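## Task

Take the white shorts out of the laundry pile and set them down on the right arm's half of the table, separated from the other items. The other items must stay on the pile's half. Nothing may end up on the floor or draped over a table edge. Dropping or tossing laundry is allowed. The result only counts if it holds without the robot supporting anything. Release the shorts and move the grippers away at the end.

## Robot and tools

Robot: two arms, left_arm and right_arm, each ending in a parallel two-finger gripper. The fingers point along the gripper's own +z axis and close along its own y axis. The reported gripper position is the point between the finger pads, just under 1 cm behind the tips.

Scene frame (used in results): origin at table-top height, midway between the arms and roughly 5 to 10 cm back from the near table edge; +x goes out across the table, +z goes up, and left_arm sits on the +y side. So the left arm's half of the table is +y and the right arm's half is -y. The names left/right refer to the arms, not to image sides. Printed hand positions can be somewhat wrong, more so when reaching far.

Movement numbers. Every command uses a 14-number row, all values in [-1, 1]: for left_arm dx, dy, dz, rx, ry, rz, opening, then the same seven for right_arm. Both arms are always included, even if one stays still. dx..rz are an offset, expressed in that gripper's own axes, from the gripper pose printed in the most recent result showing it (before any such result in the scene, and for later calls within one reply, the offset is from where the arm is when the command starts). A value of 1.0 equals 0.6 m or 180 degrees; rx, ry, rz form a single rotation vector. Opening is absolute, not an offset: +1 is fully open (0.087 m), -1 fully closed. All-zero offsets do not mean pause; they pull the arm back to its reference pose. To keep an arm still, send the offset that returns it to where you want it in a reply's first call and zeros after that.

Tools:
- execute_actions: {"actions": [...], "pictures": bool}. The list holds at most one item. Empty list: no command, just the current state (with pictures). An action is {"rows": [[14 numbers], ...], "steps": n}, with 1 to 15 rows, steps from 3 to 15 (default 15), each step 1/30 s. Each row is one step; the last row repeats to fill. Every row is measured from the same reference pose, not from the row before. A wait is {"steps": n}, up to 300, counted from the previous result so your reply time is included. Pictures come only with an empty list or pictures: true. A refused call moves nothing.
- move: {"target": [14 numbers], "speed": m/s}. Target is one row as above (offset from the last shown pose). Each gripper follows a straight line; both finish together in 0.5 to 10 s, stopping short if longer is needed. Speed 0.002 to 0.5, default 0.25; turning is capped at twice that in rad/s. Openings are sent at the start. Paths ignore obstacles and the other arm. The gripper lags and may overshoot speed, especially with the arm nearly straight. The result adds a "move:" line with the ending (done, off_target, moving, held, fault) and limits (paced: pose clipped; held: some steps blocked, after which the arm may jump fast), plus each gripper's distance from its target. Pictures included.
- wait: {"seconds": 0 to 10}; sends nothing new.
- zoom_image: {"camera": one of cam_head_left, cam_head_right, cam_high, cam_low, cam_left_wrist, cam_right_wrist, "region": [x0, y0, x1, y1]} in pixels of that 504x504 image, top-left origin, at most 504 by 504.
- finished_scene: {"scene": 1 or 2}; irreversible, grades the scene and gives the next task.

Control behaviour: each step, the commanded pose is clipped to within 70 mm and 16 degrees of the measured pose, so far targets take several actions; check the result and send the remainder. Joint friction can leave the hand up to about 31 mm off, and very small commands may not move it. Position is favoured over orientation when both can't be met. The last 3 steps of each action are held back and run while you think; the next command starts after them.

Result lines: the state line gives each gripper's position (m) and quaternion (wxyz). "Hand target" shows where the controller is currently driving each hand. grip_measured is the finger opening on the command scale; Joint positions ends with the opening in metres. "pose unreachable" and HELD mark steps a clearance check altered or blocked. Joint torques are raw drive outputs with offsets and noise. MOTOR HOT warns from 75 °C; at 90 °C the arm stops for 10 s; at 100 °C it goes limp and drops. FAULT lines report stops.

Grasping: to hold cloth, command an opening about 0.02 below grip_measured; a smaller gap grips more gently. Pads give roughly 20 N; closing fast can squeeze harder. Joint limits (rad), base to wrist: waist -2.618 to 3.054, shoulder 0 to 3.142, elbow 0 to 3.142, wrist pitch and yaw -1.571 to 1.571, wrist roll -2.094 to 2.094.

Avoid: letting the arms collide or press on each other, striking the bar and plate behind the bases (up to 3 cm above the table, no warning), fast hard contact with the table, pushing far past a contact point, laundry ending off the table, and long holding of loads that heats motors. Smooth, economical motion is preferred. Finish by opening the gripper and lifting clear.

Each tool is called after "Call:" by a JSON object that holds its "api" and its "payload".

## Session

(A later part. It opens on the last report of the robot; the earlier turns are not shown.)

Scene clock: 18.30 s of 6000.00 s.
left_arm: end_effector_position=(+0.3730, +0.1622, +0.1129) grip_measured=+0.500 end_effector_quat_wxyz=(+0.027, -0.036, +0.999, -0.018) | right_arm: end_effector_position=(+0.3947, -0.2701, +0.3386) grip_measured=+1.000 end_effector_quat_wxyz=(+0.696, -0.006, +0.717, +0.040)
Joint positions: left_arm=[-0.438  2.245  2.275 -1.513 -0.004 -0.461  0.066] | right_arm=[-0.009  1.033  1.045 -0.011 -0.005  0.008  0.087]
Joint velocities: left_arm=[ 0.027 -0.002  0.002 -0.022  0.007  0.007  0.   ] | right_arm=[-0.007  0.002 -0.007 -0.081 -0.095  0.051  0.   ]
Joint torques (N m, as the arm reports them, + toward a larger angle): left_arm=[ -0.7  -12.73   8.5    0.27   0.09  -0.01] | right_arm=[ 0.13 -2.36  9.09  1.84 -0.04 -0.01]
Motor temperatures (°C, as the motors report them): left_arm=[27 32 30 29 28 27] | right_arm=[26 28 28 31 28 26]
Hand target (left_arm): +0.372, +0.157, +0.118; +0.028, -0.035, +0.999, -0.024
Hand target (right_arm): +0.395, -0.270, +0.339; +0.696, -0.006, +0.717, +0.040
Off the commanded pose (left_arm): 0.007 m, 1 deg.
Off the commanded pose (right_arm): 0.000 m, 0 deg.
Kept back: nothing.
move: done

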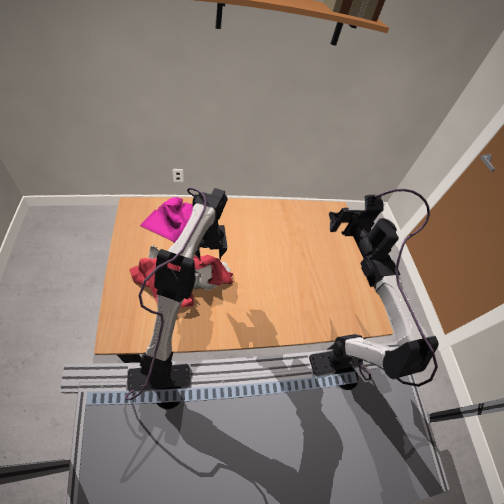

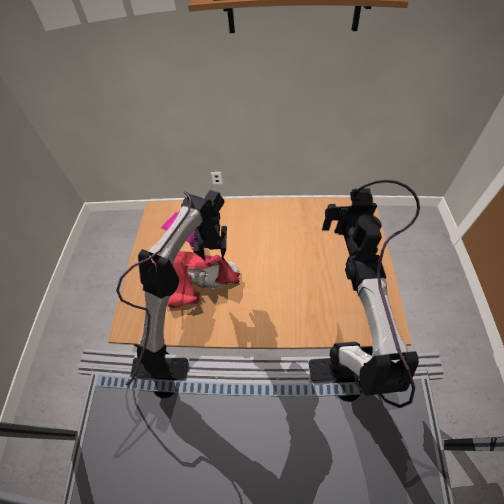

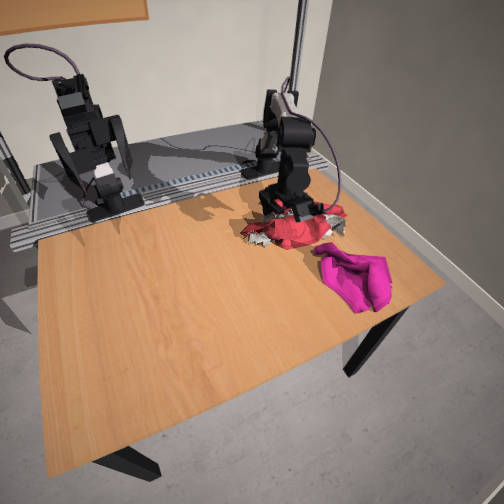

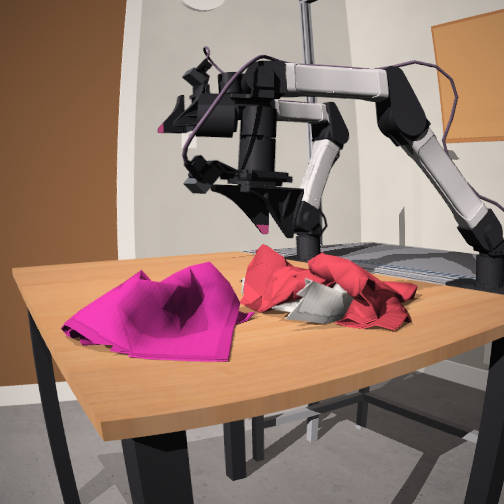

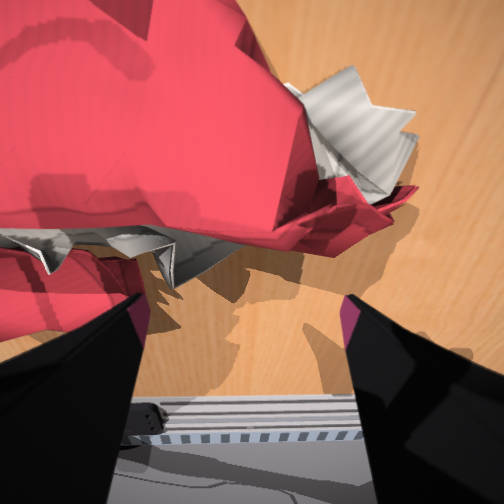

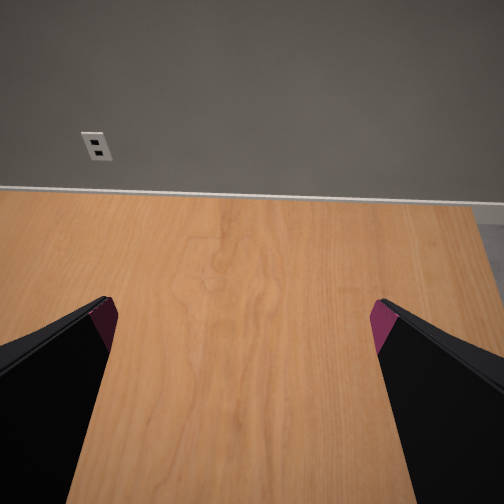

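Call:
{"api": "move", "payload": {"target": [-0.02,-0.045,0.11,0,0,0,0.2,0,0,0,0,0,0,1], "speed": 0.15}}

Call:
{"api": "move", "payload": {"target": [0,0,0,0,0,0,-1,0,0,0,0,0,0,1]}}

Call:
{"api": "move", "payload": {"target": [-0.05,0.1,-0.26,0,-0.1,0,-1,0,0,0,0,0,0,1], "speed": 0.2}}

Scene clock: 19.57 s of 6000.00 s.
left_arm: end_effector_position=(+0.3931, +0.1358, +0.0523) grip_measured=+0.200 end_effector_quat_wxyz=(+0.027, -0.037, +0.999, -0.021) | right_arm: end_effector_position=(+0.3947, -0.2701, +0.3386) grip_measured=+1.000 end_effector_quat_wxyz=(+0.696, -0.006, +0.717, +0.040)
Joint positions: left_arm=[-0.471  2.356  2.221 -1.347 -0.003 -0.496  0.052] | right_arm=[-0.009  1.033  1.045 -0.011 -0.005  0.008  0.087]
Joint velocities: left_arm=[ 0.007 -0.002 -0.002  0.037 -0.081 -0.037 -0.001] | right_arm=[-0.012  0.007 -0.012  0.037 -0.081  0.022  0.   ]
Joint torques (N m, as the arm reports them, + toward a larger angle): left_arm=[ -0.75 -13.74   5.96   0.52  -0.11  -0.05] | right_arm=[ 0.17 -2.39  9.09  1.85 -0.04 -0.01]
Motor temperatures (°C, as the motors report them): left_arm=[27 32 30 29 28 27] | right_arm=[26 28 28 31 28 26]
Hand target (left_arm): +0.391, +0.133, +0.049; +0.027, -0.036, +0.999, -0.018
Hand target (right_arm): +0.395, -0.270, +0.339; +0.696, -0.006, +0.717, +0.040
Off the commanded pose (left_arm): 0.005 m, 0 deg.
Off the commanded pose (right_arm): 0.000 m, 0 deg.
Kept back: nothing.
move: done

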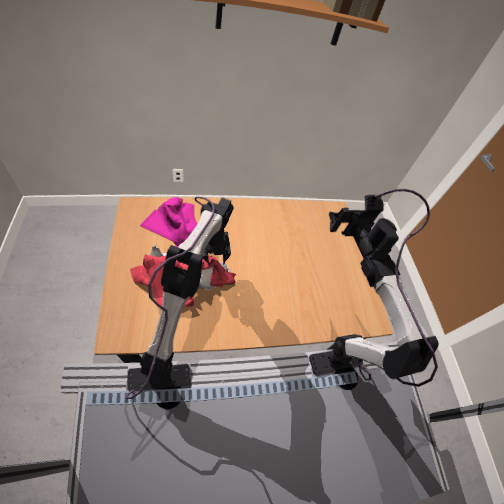

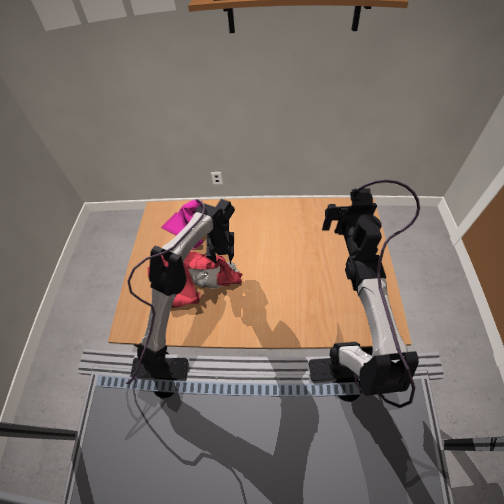

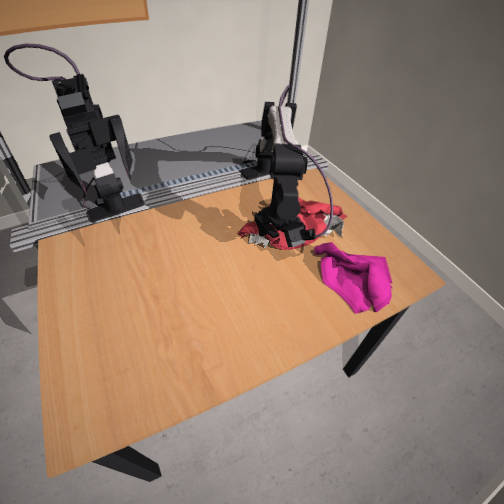

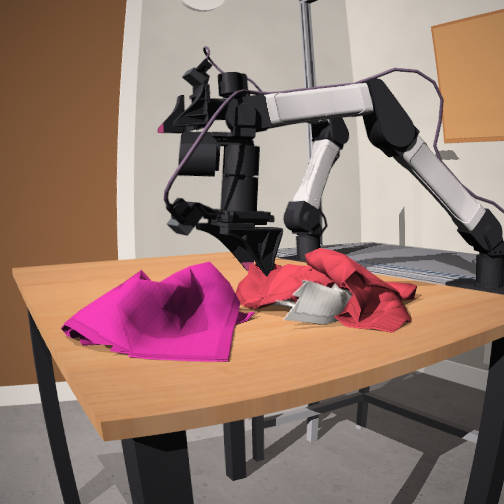

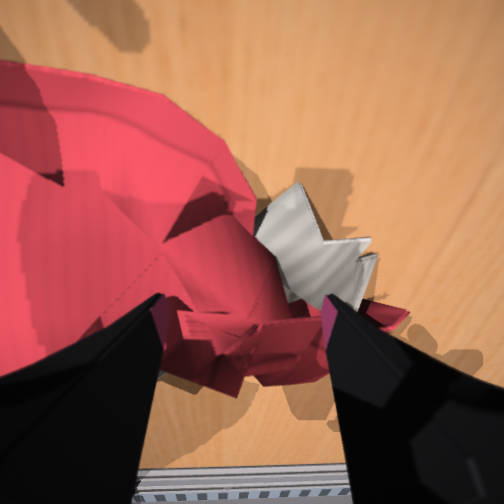

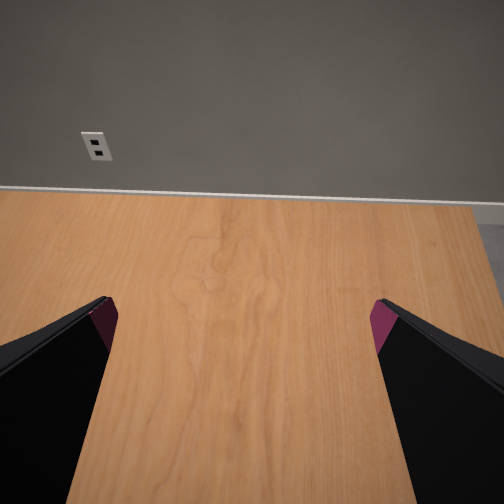

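Scene clock: 20.07 s of 6000.00 s.
left_arm: end_effector_position=(+0.3931, +0.1358, +0.0523) grip_measured=-0.964 end_effector_quat_wxyz=(+0.027, -0.037, +0.999, -0.021) | right_arm: end_effector_position=(+0.3947, -0.2701, +0.3386) grip_measured=+1.000 end_effector_quat_wxyz=(+0.696, -0.006, +0.717, +0.040)
Joint positions: left_arm=[-0.471  2.356  2.221 -1.347 -0.003 -0.496  0.002] | right_arm=[-0.009  1.033  1.045 -0.011 -0.005  0.008  0.087]
Joint velocities: left_arm=[ 0.017 -0.007 -0.002 -0.022 -0.007 -0.007  0.001] | right_arm=[-0.022  0.012  0.002 -0.051  0.022  0.022  0.   ]
Joint torques (N m, as the arm reports them, + toward a larger angle): left_arm=[  0.04 -13.77   6.7    0.44  -0.07   0.07] | right_arm=[ 0.11 -2.34  9.09  1.84 -0.04  0.  ]
Motor temperatures (°C, as the motors report them): left_arm=[27 32 30 28 28 27] | right_arm=[26 28 28 31 28 26]
Hand target (left_arm): +0.393, +0.136, +0.052; +0.027, -0.037, +0.999, -0.021
Hand target (right_arm): +0.395, -0.270, +0.339; +0.696, -0.006, +0.717, +0.040
Off the commanded pose (left_arm): 0.000 m, 0 deg.
Off the commanded pose (right_arm): 0.000 m, 0 deg.
Kept back: nothing.
move: done

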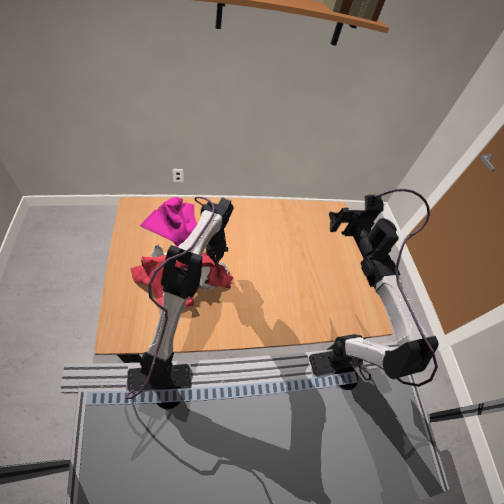

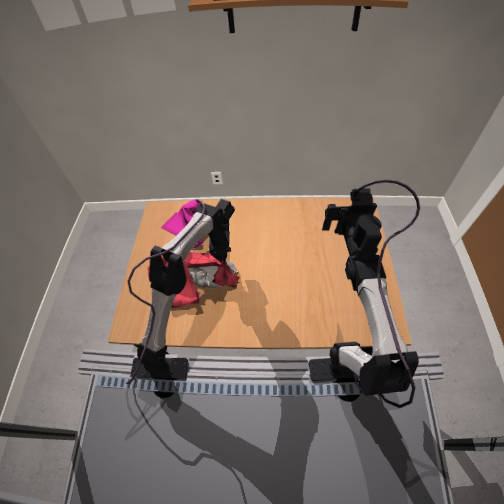

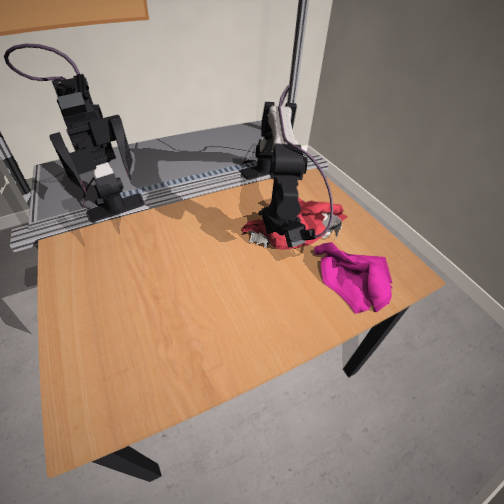

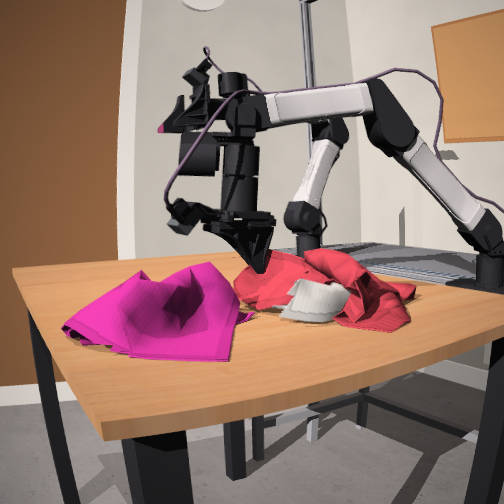

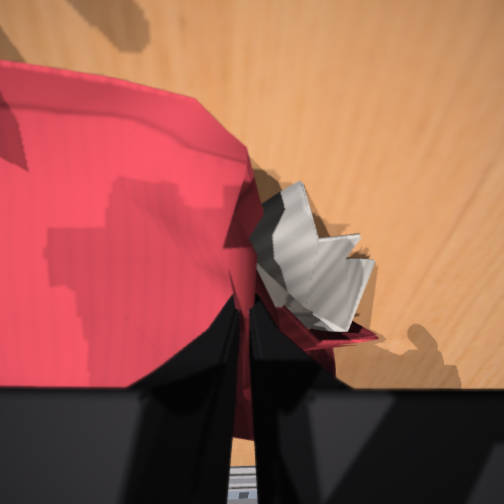

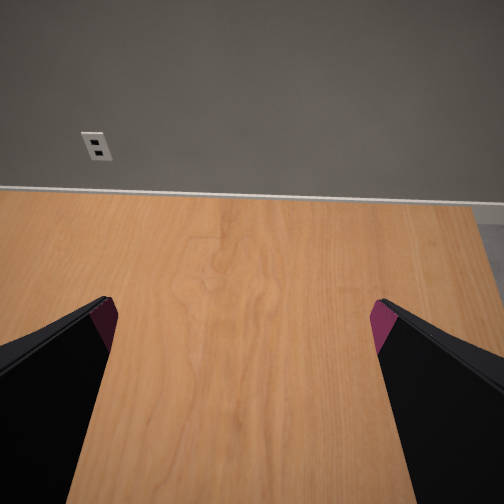

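Scene clock: 21.57 s of 6000.00 s.
left_arm: end_effector_position=(+0.4070, +0.2021, +0.2010) grip_measured=-0.964 end_effector_quat_wxyz=(+0.179, -0.041, +0.983, -0.020) | right_arm: end_effector_position=(+0.3947, -0.2701, +0.3386) grip_measured=+1.000 end_effector_quat_wxyz=(+0.696, -0.006, +0.717, +0.040)
Joint positions: left_arm=[-0.372  2.115  2.425 -1.505 -0.101 -0.386  0.002] | right_arm=[-0.009  1.033  1.045 -0.011 -0.005  0.008  0.087]
Joint velocities: left_arm=[-0.022  0.012  0.007 -0.007 -0.022  0.022 -0.   ] | right_arm=[-0.007 -0.002  0.007  0.022  0.051  0.022  0.   ]
Joint torques (N m, as the arm reports them, + toward a larger angle): left_arm=[  0.3  -11.07   8.62   0.79  -0.16   0.07] | right_arm=[ 0.09 -2.32  9.08  1.84 -0.04  0.  ]
Motor temperatures (°C, as the motors report them): left_arm=[27 33 31 28 28 27] | right_arm=[26 29 29 31 28 26]
Hand target (left_arm): +0.408, +0.205, +0.205; +0.183, -0.041, +0.982, -0.018
Hand target (right_arm): +0.395, -0.270, +0.339; +0.696, -0.006, +0.717, +0.040
Off the commanded pose (left_arm): 0.007 m, 1 deg.
Off the commanded pose (right_arm): 0.000 m, 0 deg.
Kept back: nothing.
move: done

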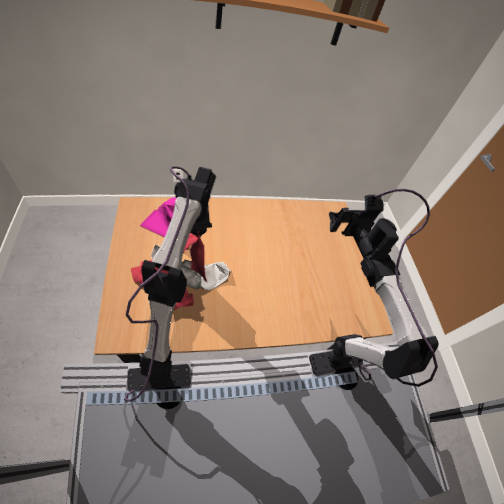

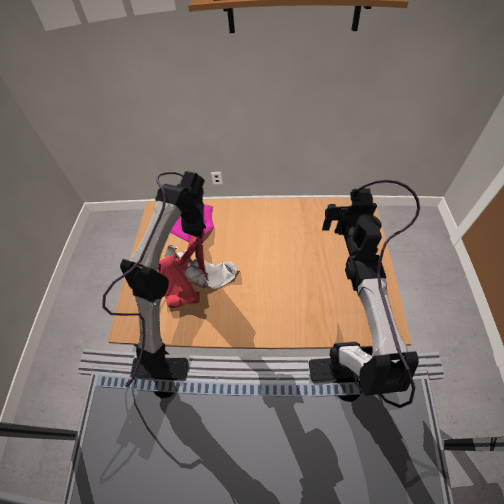

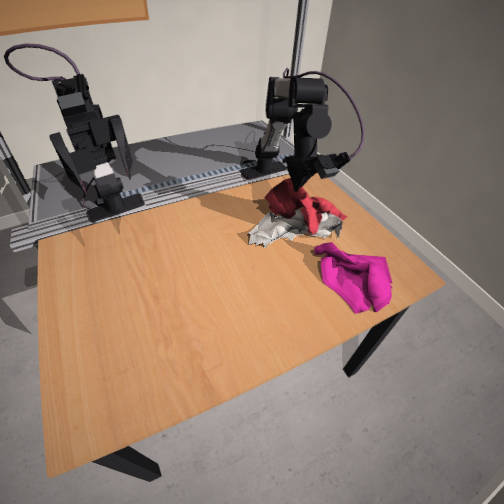

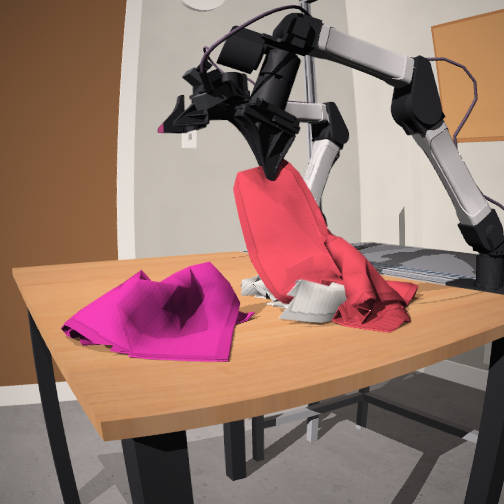

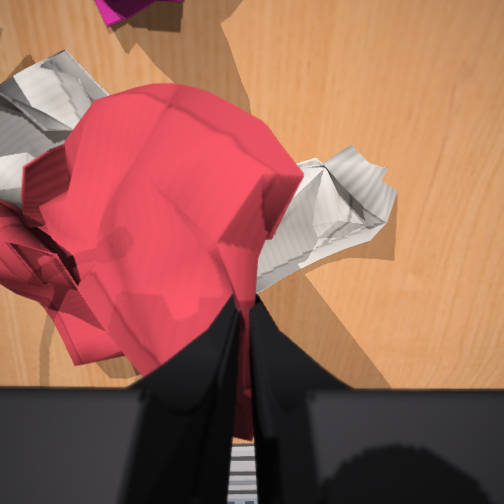

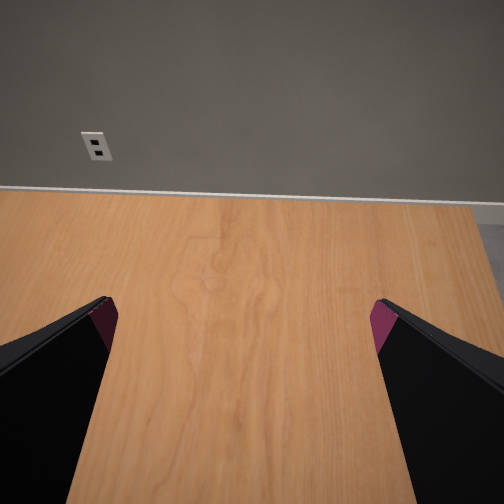

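Call:
{"api": "move", "payload": {"target": [0.31,0.22,-0.075,0,0,0,-1,0,0,0,0,0,0,1]}}

Call:
{"api": "move", "payload": {"target": [0,0,0,0,0,0,1,0,0,0,0,0,0,1]}}

Call:
{"api": "move", "payload": {"target": [-0.2,-0.33,0.16,0,0.09,0,0.5,-0.1,-0.2,-0.25,0,0,0,1], "speed": 0.35}}

Scene clock: 23.33 s of 6000.00 s.
left_arm: end_effector_position=(+0.2135, +0.3187, +0.1682) grip_measured=-0.964 end_effector_quat_wxyz=(+0.182, -0.042, +0.982, -0.019) | right_arm: end_effector_position=(+0.3947, -0.2701, +0.3386) grip_measured=+1.000 end_effector_quat_wxyz=(+0.696, -0.006, +0.717, +0.040)
Joint positions: left_arm=[-0.104  1.167  1.236 -1.245 -0.004 -0.138  0.002] | right_arm=[-0.009  1.033  1.045 -0.011 -0.005  0.008  0.087]
Joint velocities: left_arm=[-0.012 -0.007 -0.012  0.022  0.037 -0.022  0.   ] | right_arm=[-0.007  0.002 -0.012 -0.081 -0.037  0.037  0.   ]
Joint torques (N m, as the arm reports them, + toward a larger angle): left_arm=[ 0.65 -4.19  5.32  0.95  0.08  0.13] | right_arm=[ 0.13 -2.32  9.07  1.84 -0.04 -0.01]
Motor temperatures (°C, as the motors report them): left_arm=[27 33 31 29 28 27] | right_arm=[26 29 29 31 28 26]
Hand target (left_arm): +0.210, +0.320, +0.165; +0.178, -0.042, +0.983, -0.022
Hand target (right_arm): +0.395, -0.270, +0.339; +0.696, -0.006, +0.717, +0.040
Off the commanded pose (left_arm): 0.006 m, 0 deg.
Off the commanded pose (right_arm): 0.000 m, 0 deg.
Kept back: nothing.
move: done

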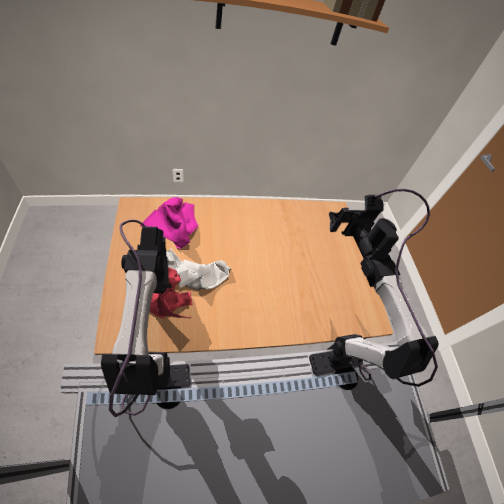

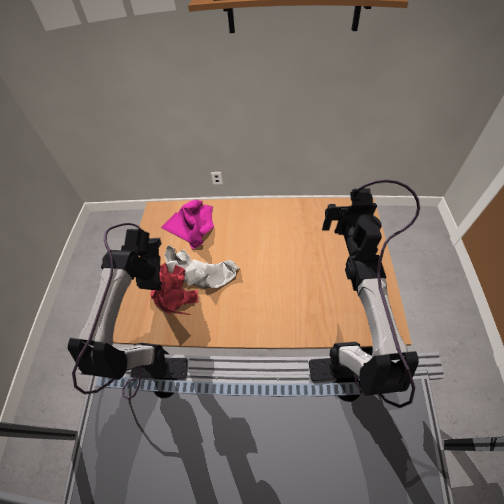

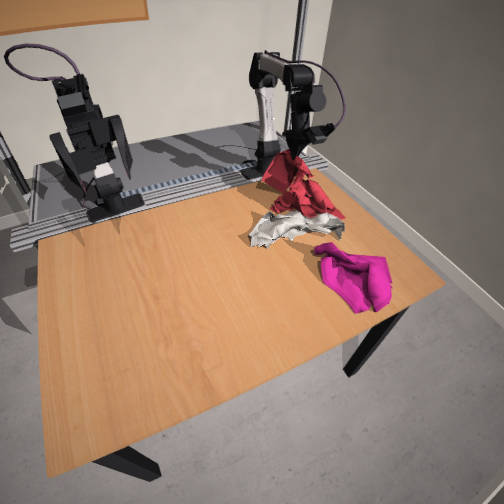

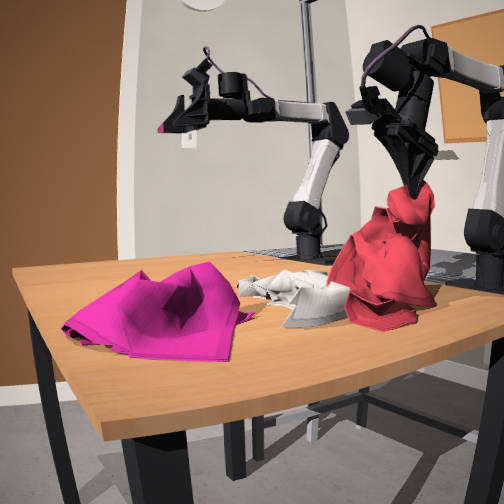

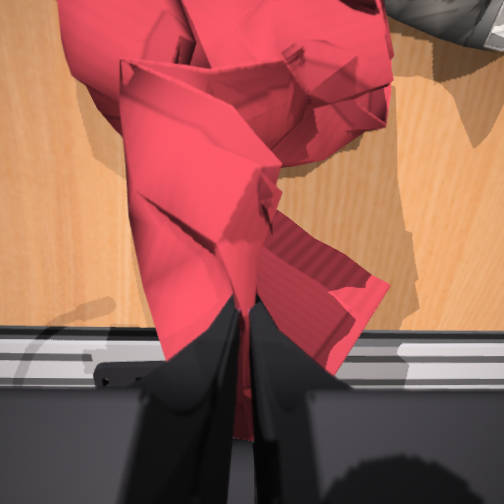

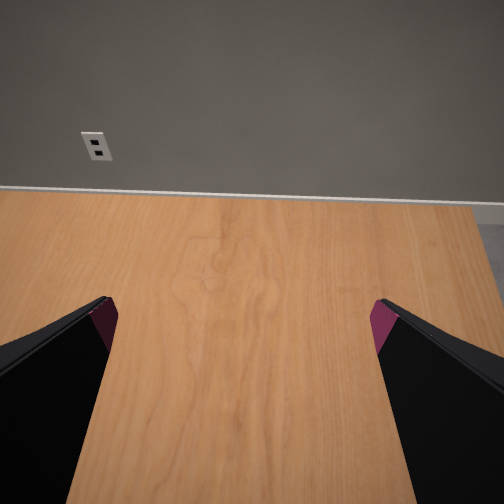

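Scene clock: 23.83 s of 6000.00 s.
left_arm: end_effector_position=(+0.2135, +0.3187, +0.1682) grip_measured=+0.981 end_effector_quat_wxyz=(+0.182, -0.042, +0.982, -0.019) | right_arm: end_effector_position=(+0.3947, -0.2701, +0.3386) grip_measured=+1.000 end_effector_quat_wxyz=(+0.696, -0.006, +0.717, +0.040)
Joint positions: left_arm=[-0.104  1.167  1.236 -1.245 -0.004 -0.138  0.087] | right_arm=[-0.009  1.033  1.045 -0.011 -0.005  0.008  0.087]
Joint velocities: left_arm=[-0.007  0.002 -0.007 -0.066  0.081 -0.022  0.   ] | right_arm=[-0.002 -0.007  0.002 -0.022 -0.037  0.022  0.   ]
Joint torques (N m, as the arm reports them, + toward a larger angle): left_arm=[-0.06 -3.18  6.9   0.91 -0.04  0.08] | right_arm=[ 0.14 -2.31  9.08  1.84 -0.04 -0.02]
Motor temperatures (°C, as the motors report them): left_arm=[27 33 31 29 28 27] | right_arm=[26 29 29 32 28 26]
Hand target (left_arm): +0.214, +0.319, +0.168; +0.182, -0.042, +0.982, -0.019
Hand target (right_arm): +0.395, -0.270, +0.339; +0.696, -0.006, +0.717, +0.040
Off the commanded pose (left_arm): 0.000 m, 0 deg.
Off the commanded pose (right_arm): 0.000 m, 0 deg.
Kept back: nothing.
move: done

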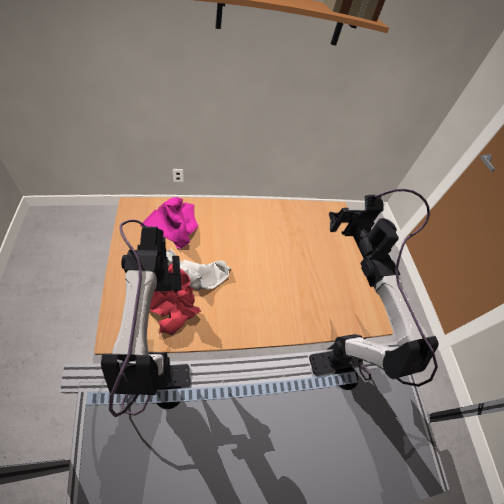

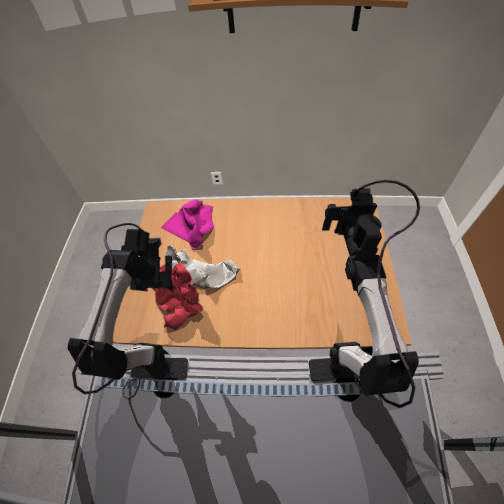

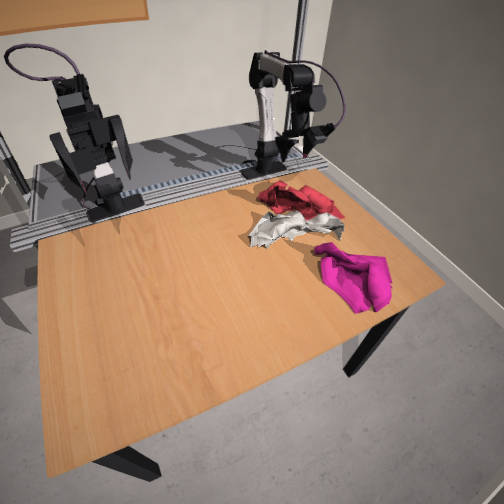

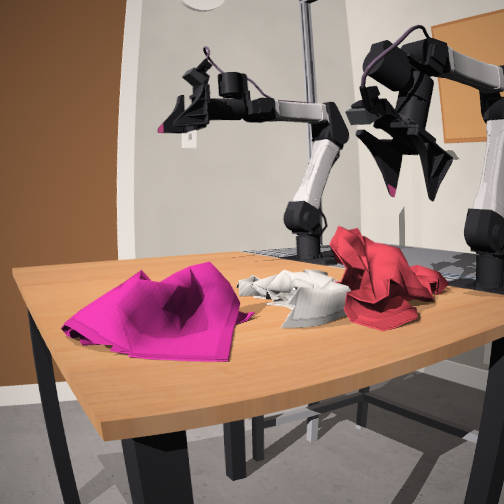

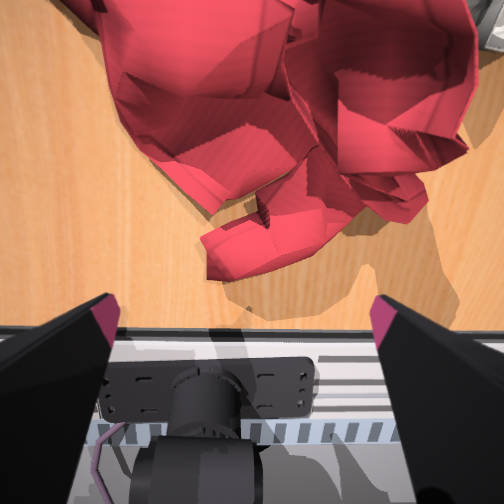

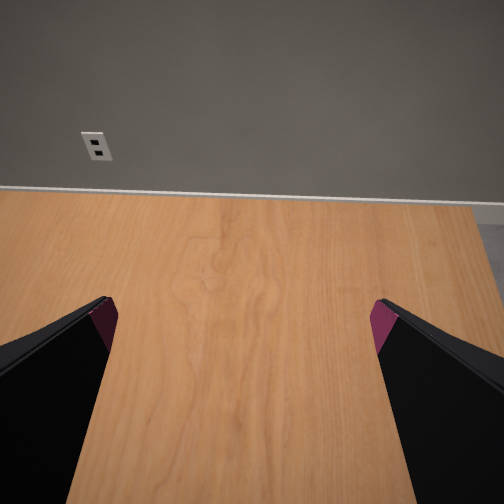

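Scene clock: 25.43 s of 6000.00 s.
left_arm: end_effector_position=(+0.3744, +0.1328, +0.1325) grip_measured=+0.500 end_effector_quat_wxyz=(+0.055, -0.038, +0.997, -0.023) | right_arm: end_effector_position=(+0.2562, -0.3991, +0.3929) grip_measured=+1.000 end_effector_quat_wxyz=(+0.697, -0.003, +0.717, +0.035)
Joint positions: left_arm=[-0.506  2.286  2.43  -1.574 -0.03  -0.531  0.066] | right_arm=[-1.136  0.857  1.224 -0.359 -1.12   0.012  0.087]
Joint velocities: left_arm=[-0.002  0.002  0.017  0.051  0.022  0.037 -0.   ] | right_arm=[ 0.012  0.007  0.012 -0.066 -0.022 -0.007  0.   ]
Joint torques (N m, as the arm reports them, + toward a larger angle): left_arm=[ -0.29 -13.17   8.15   0.38   0.01  -0.02] | right_arm=[ 0.    1.21  9.71  1.29 -0.14 -0.02]
Motor temperatures (°C, as the motors report them): left_arm=[27 33 31 29 28 27] | right_arm=[26 29 29 32 28 26]
Hand target (left_arm): +0.373, +0.130, +0.138; +0.057, -0.039, +0.997, -0.029
Hand target (right_arm): +0.256, -0.397, +0.397; +0.696, -0.007, +0.717, +0.040
Off the commanded pose (left_arm): 0.003 m, 2 deg.
Off the commanded pose (right_arm): 0.005 m, 1 deg.
joint sent to its limit (left arm) — the command would take joint 4 (wrist pitch) past its lower limit, so that joint was sent only as far as its limit.
Kept back: nothing.
move: done

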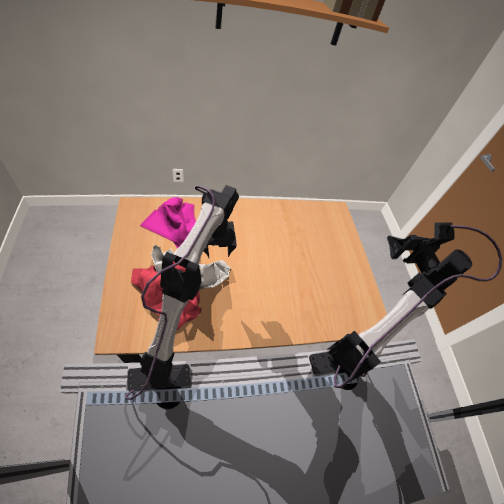

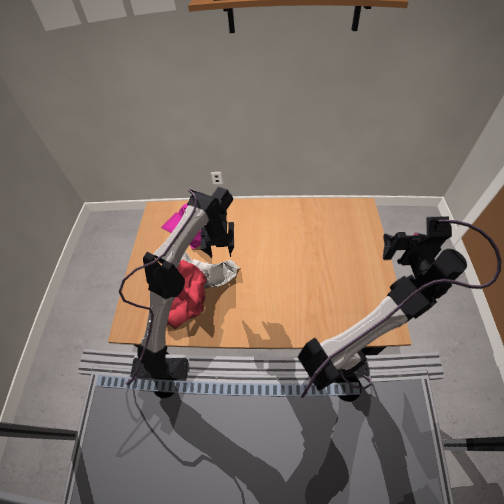

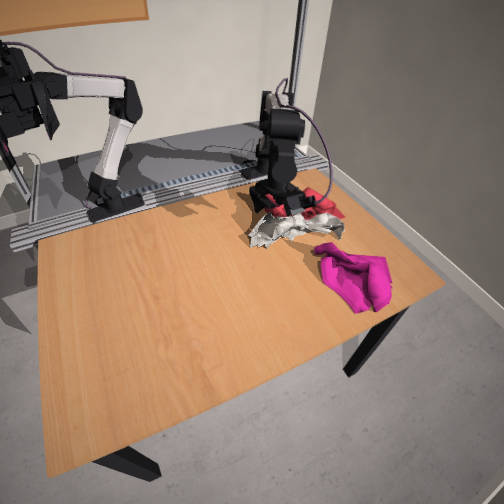

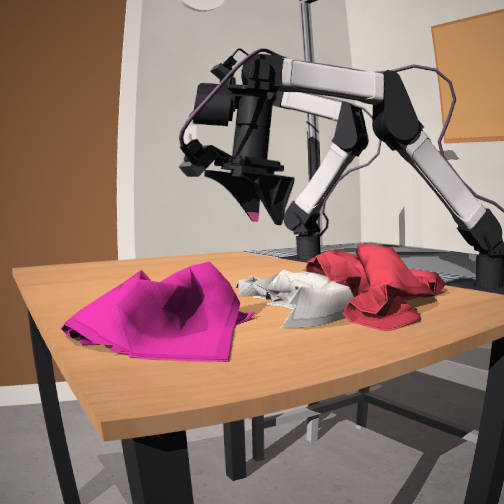

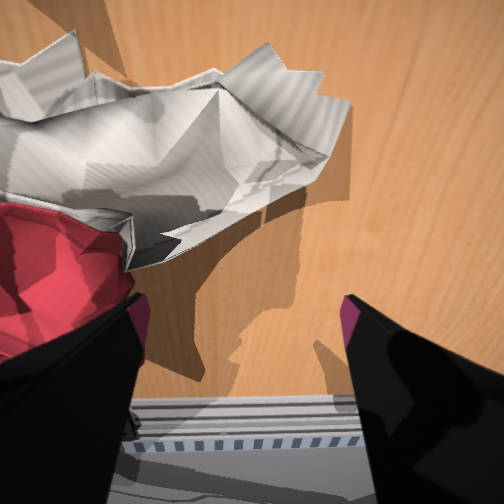

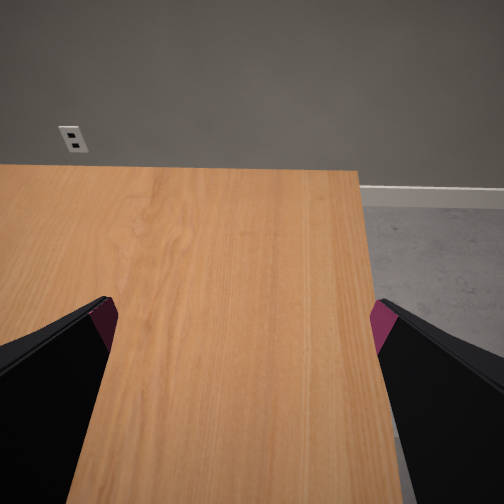

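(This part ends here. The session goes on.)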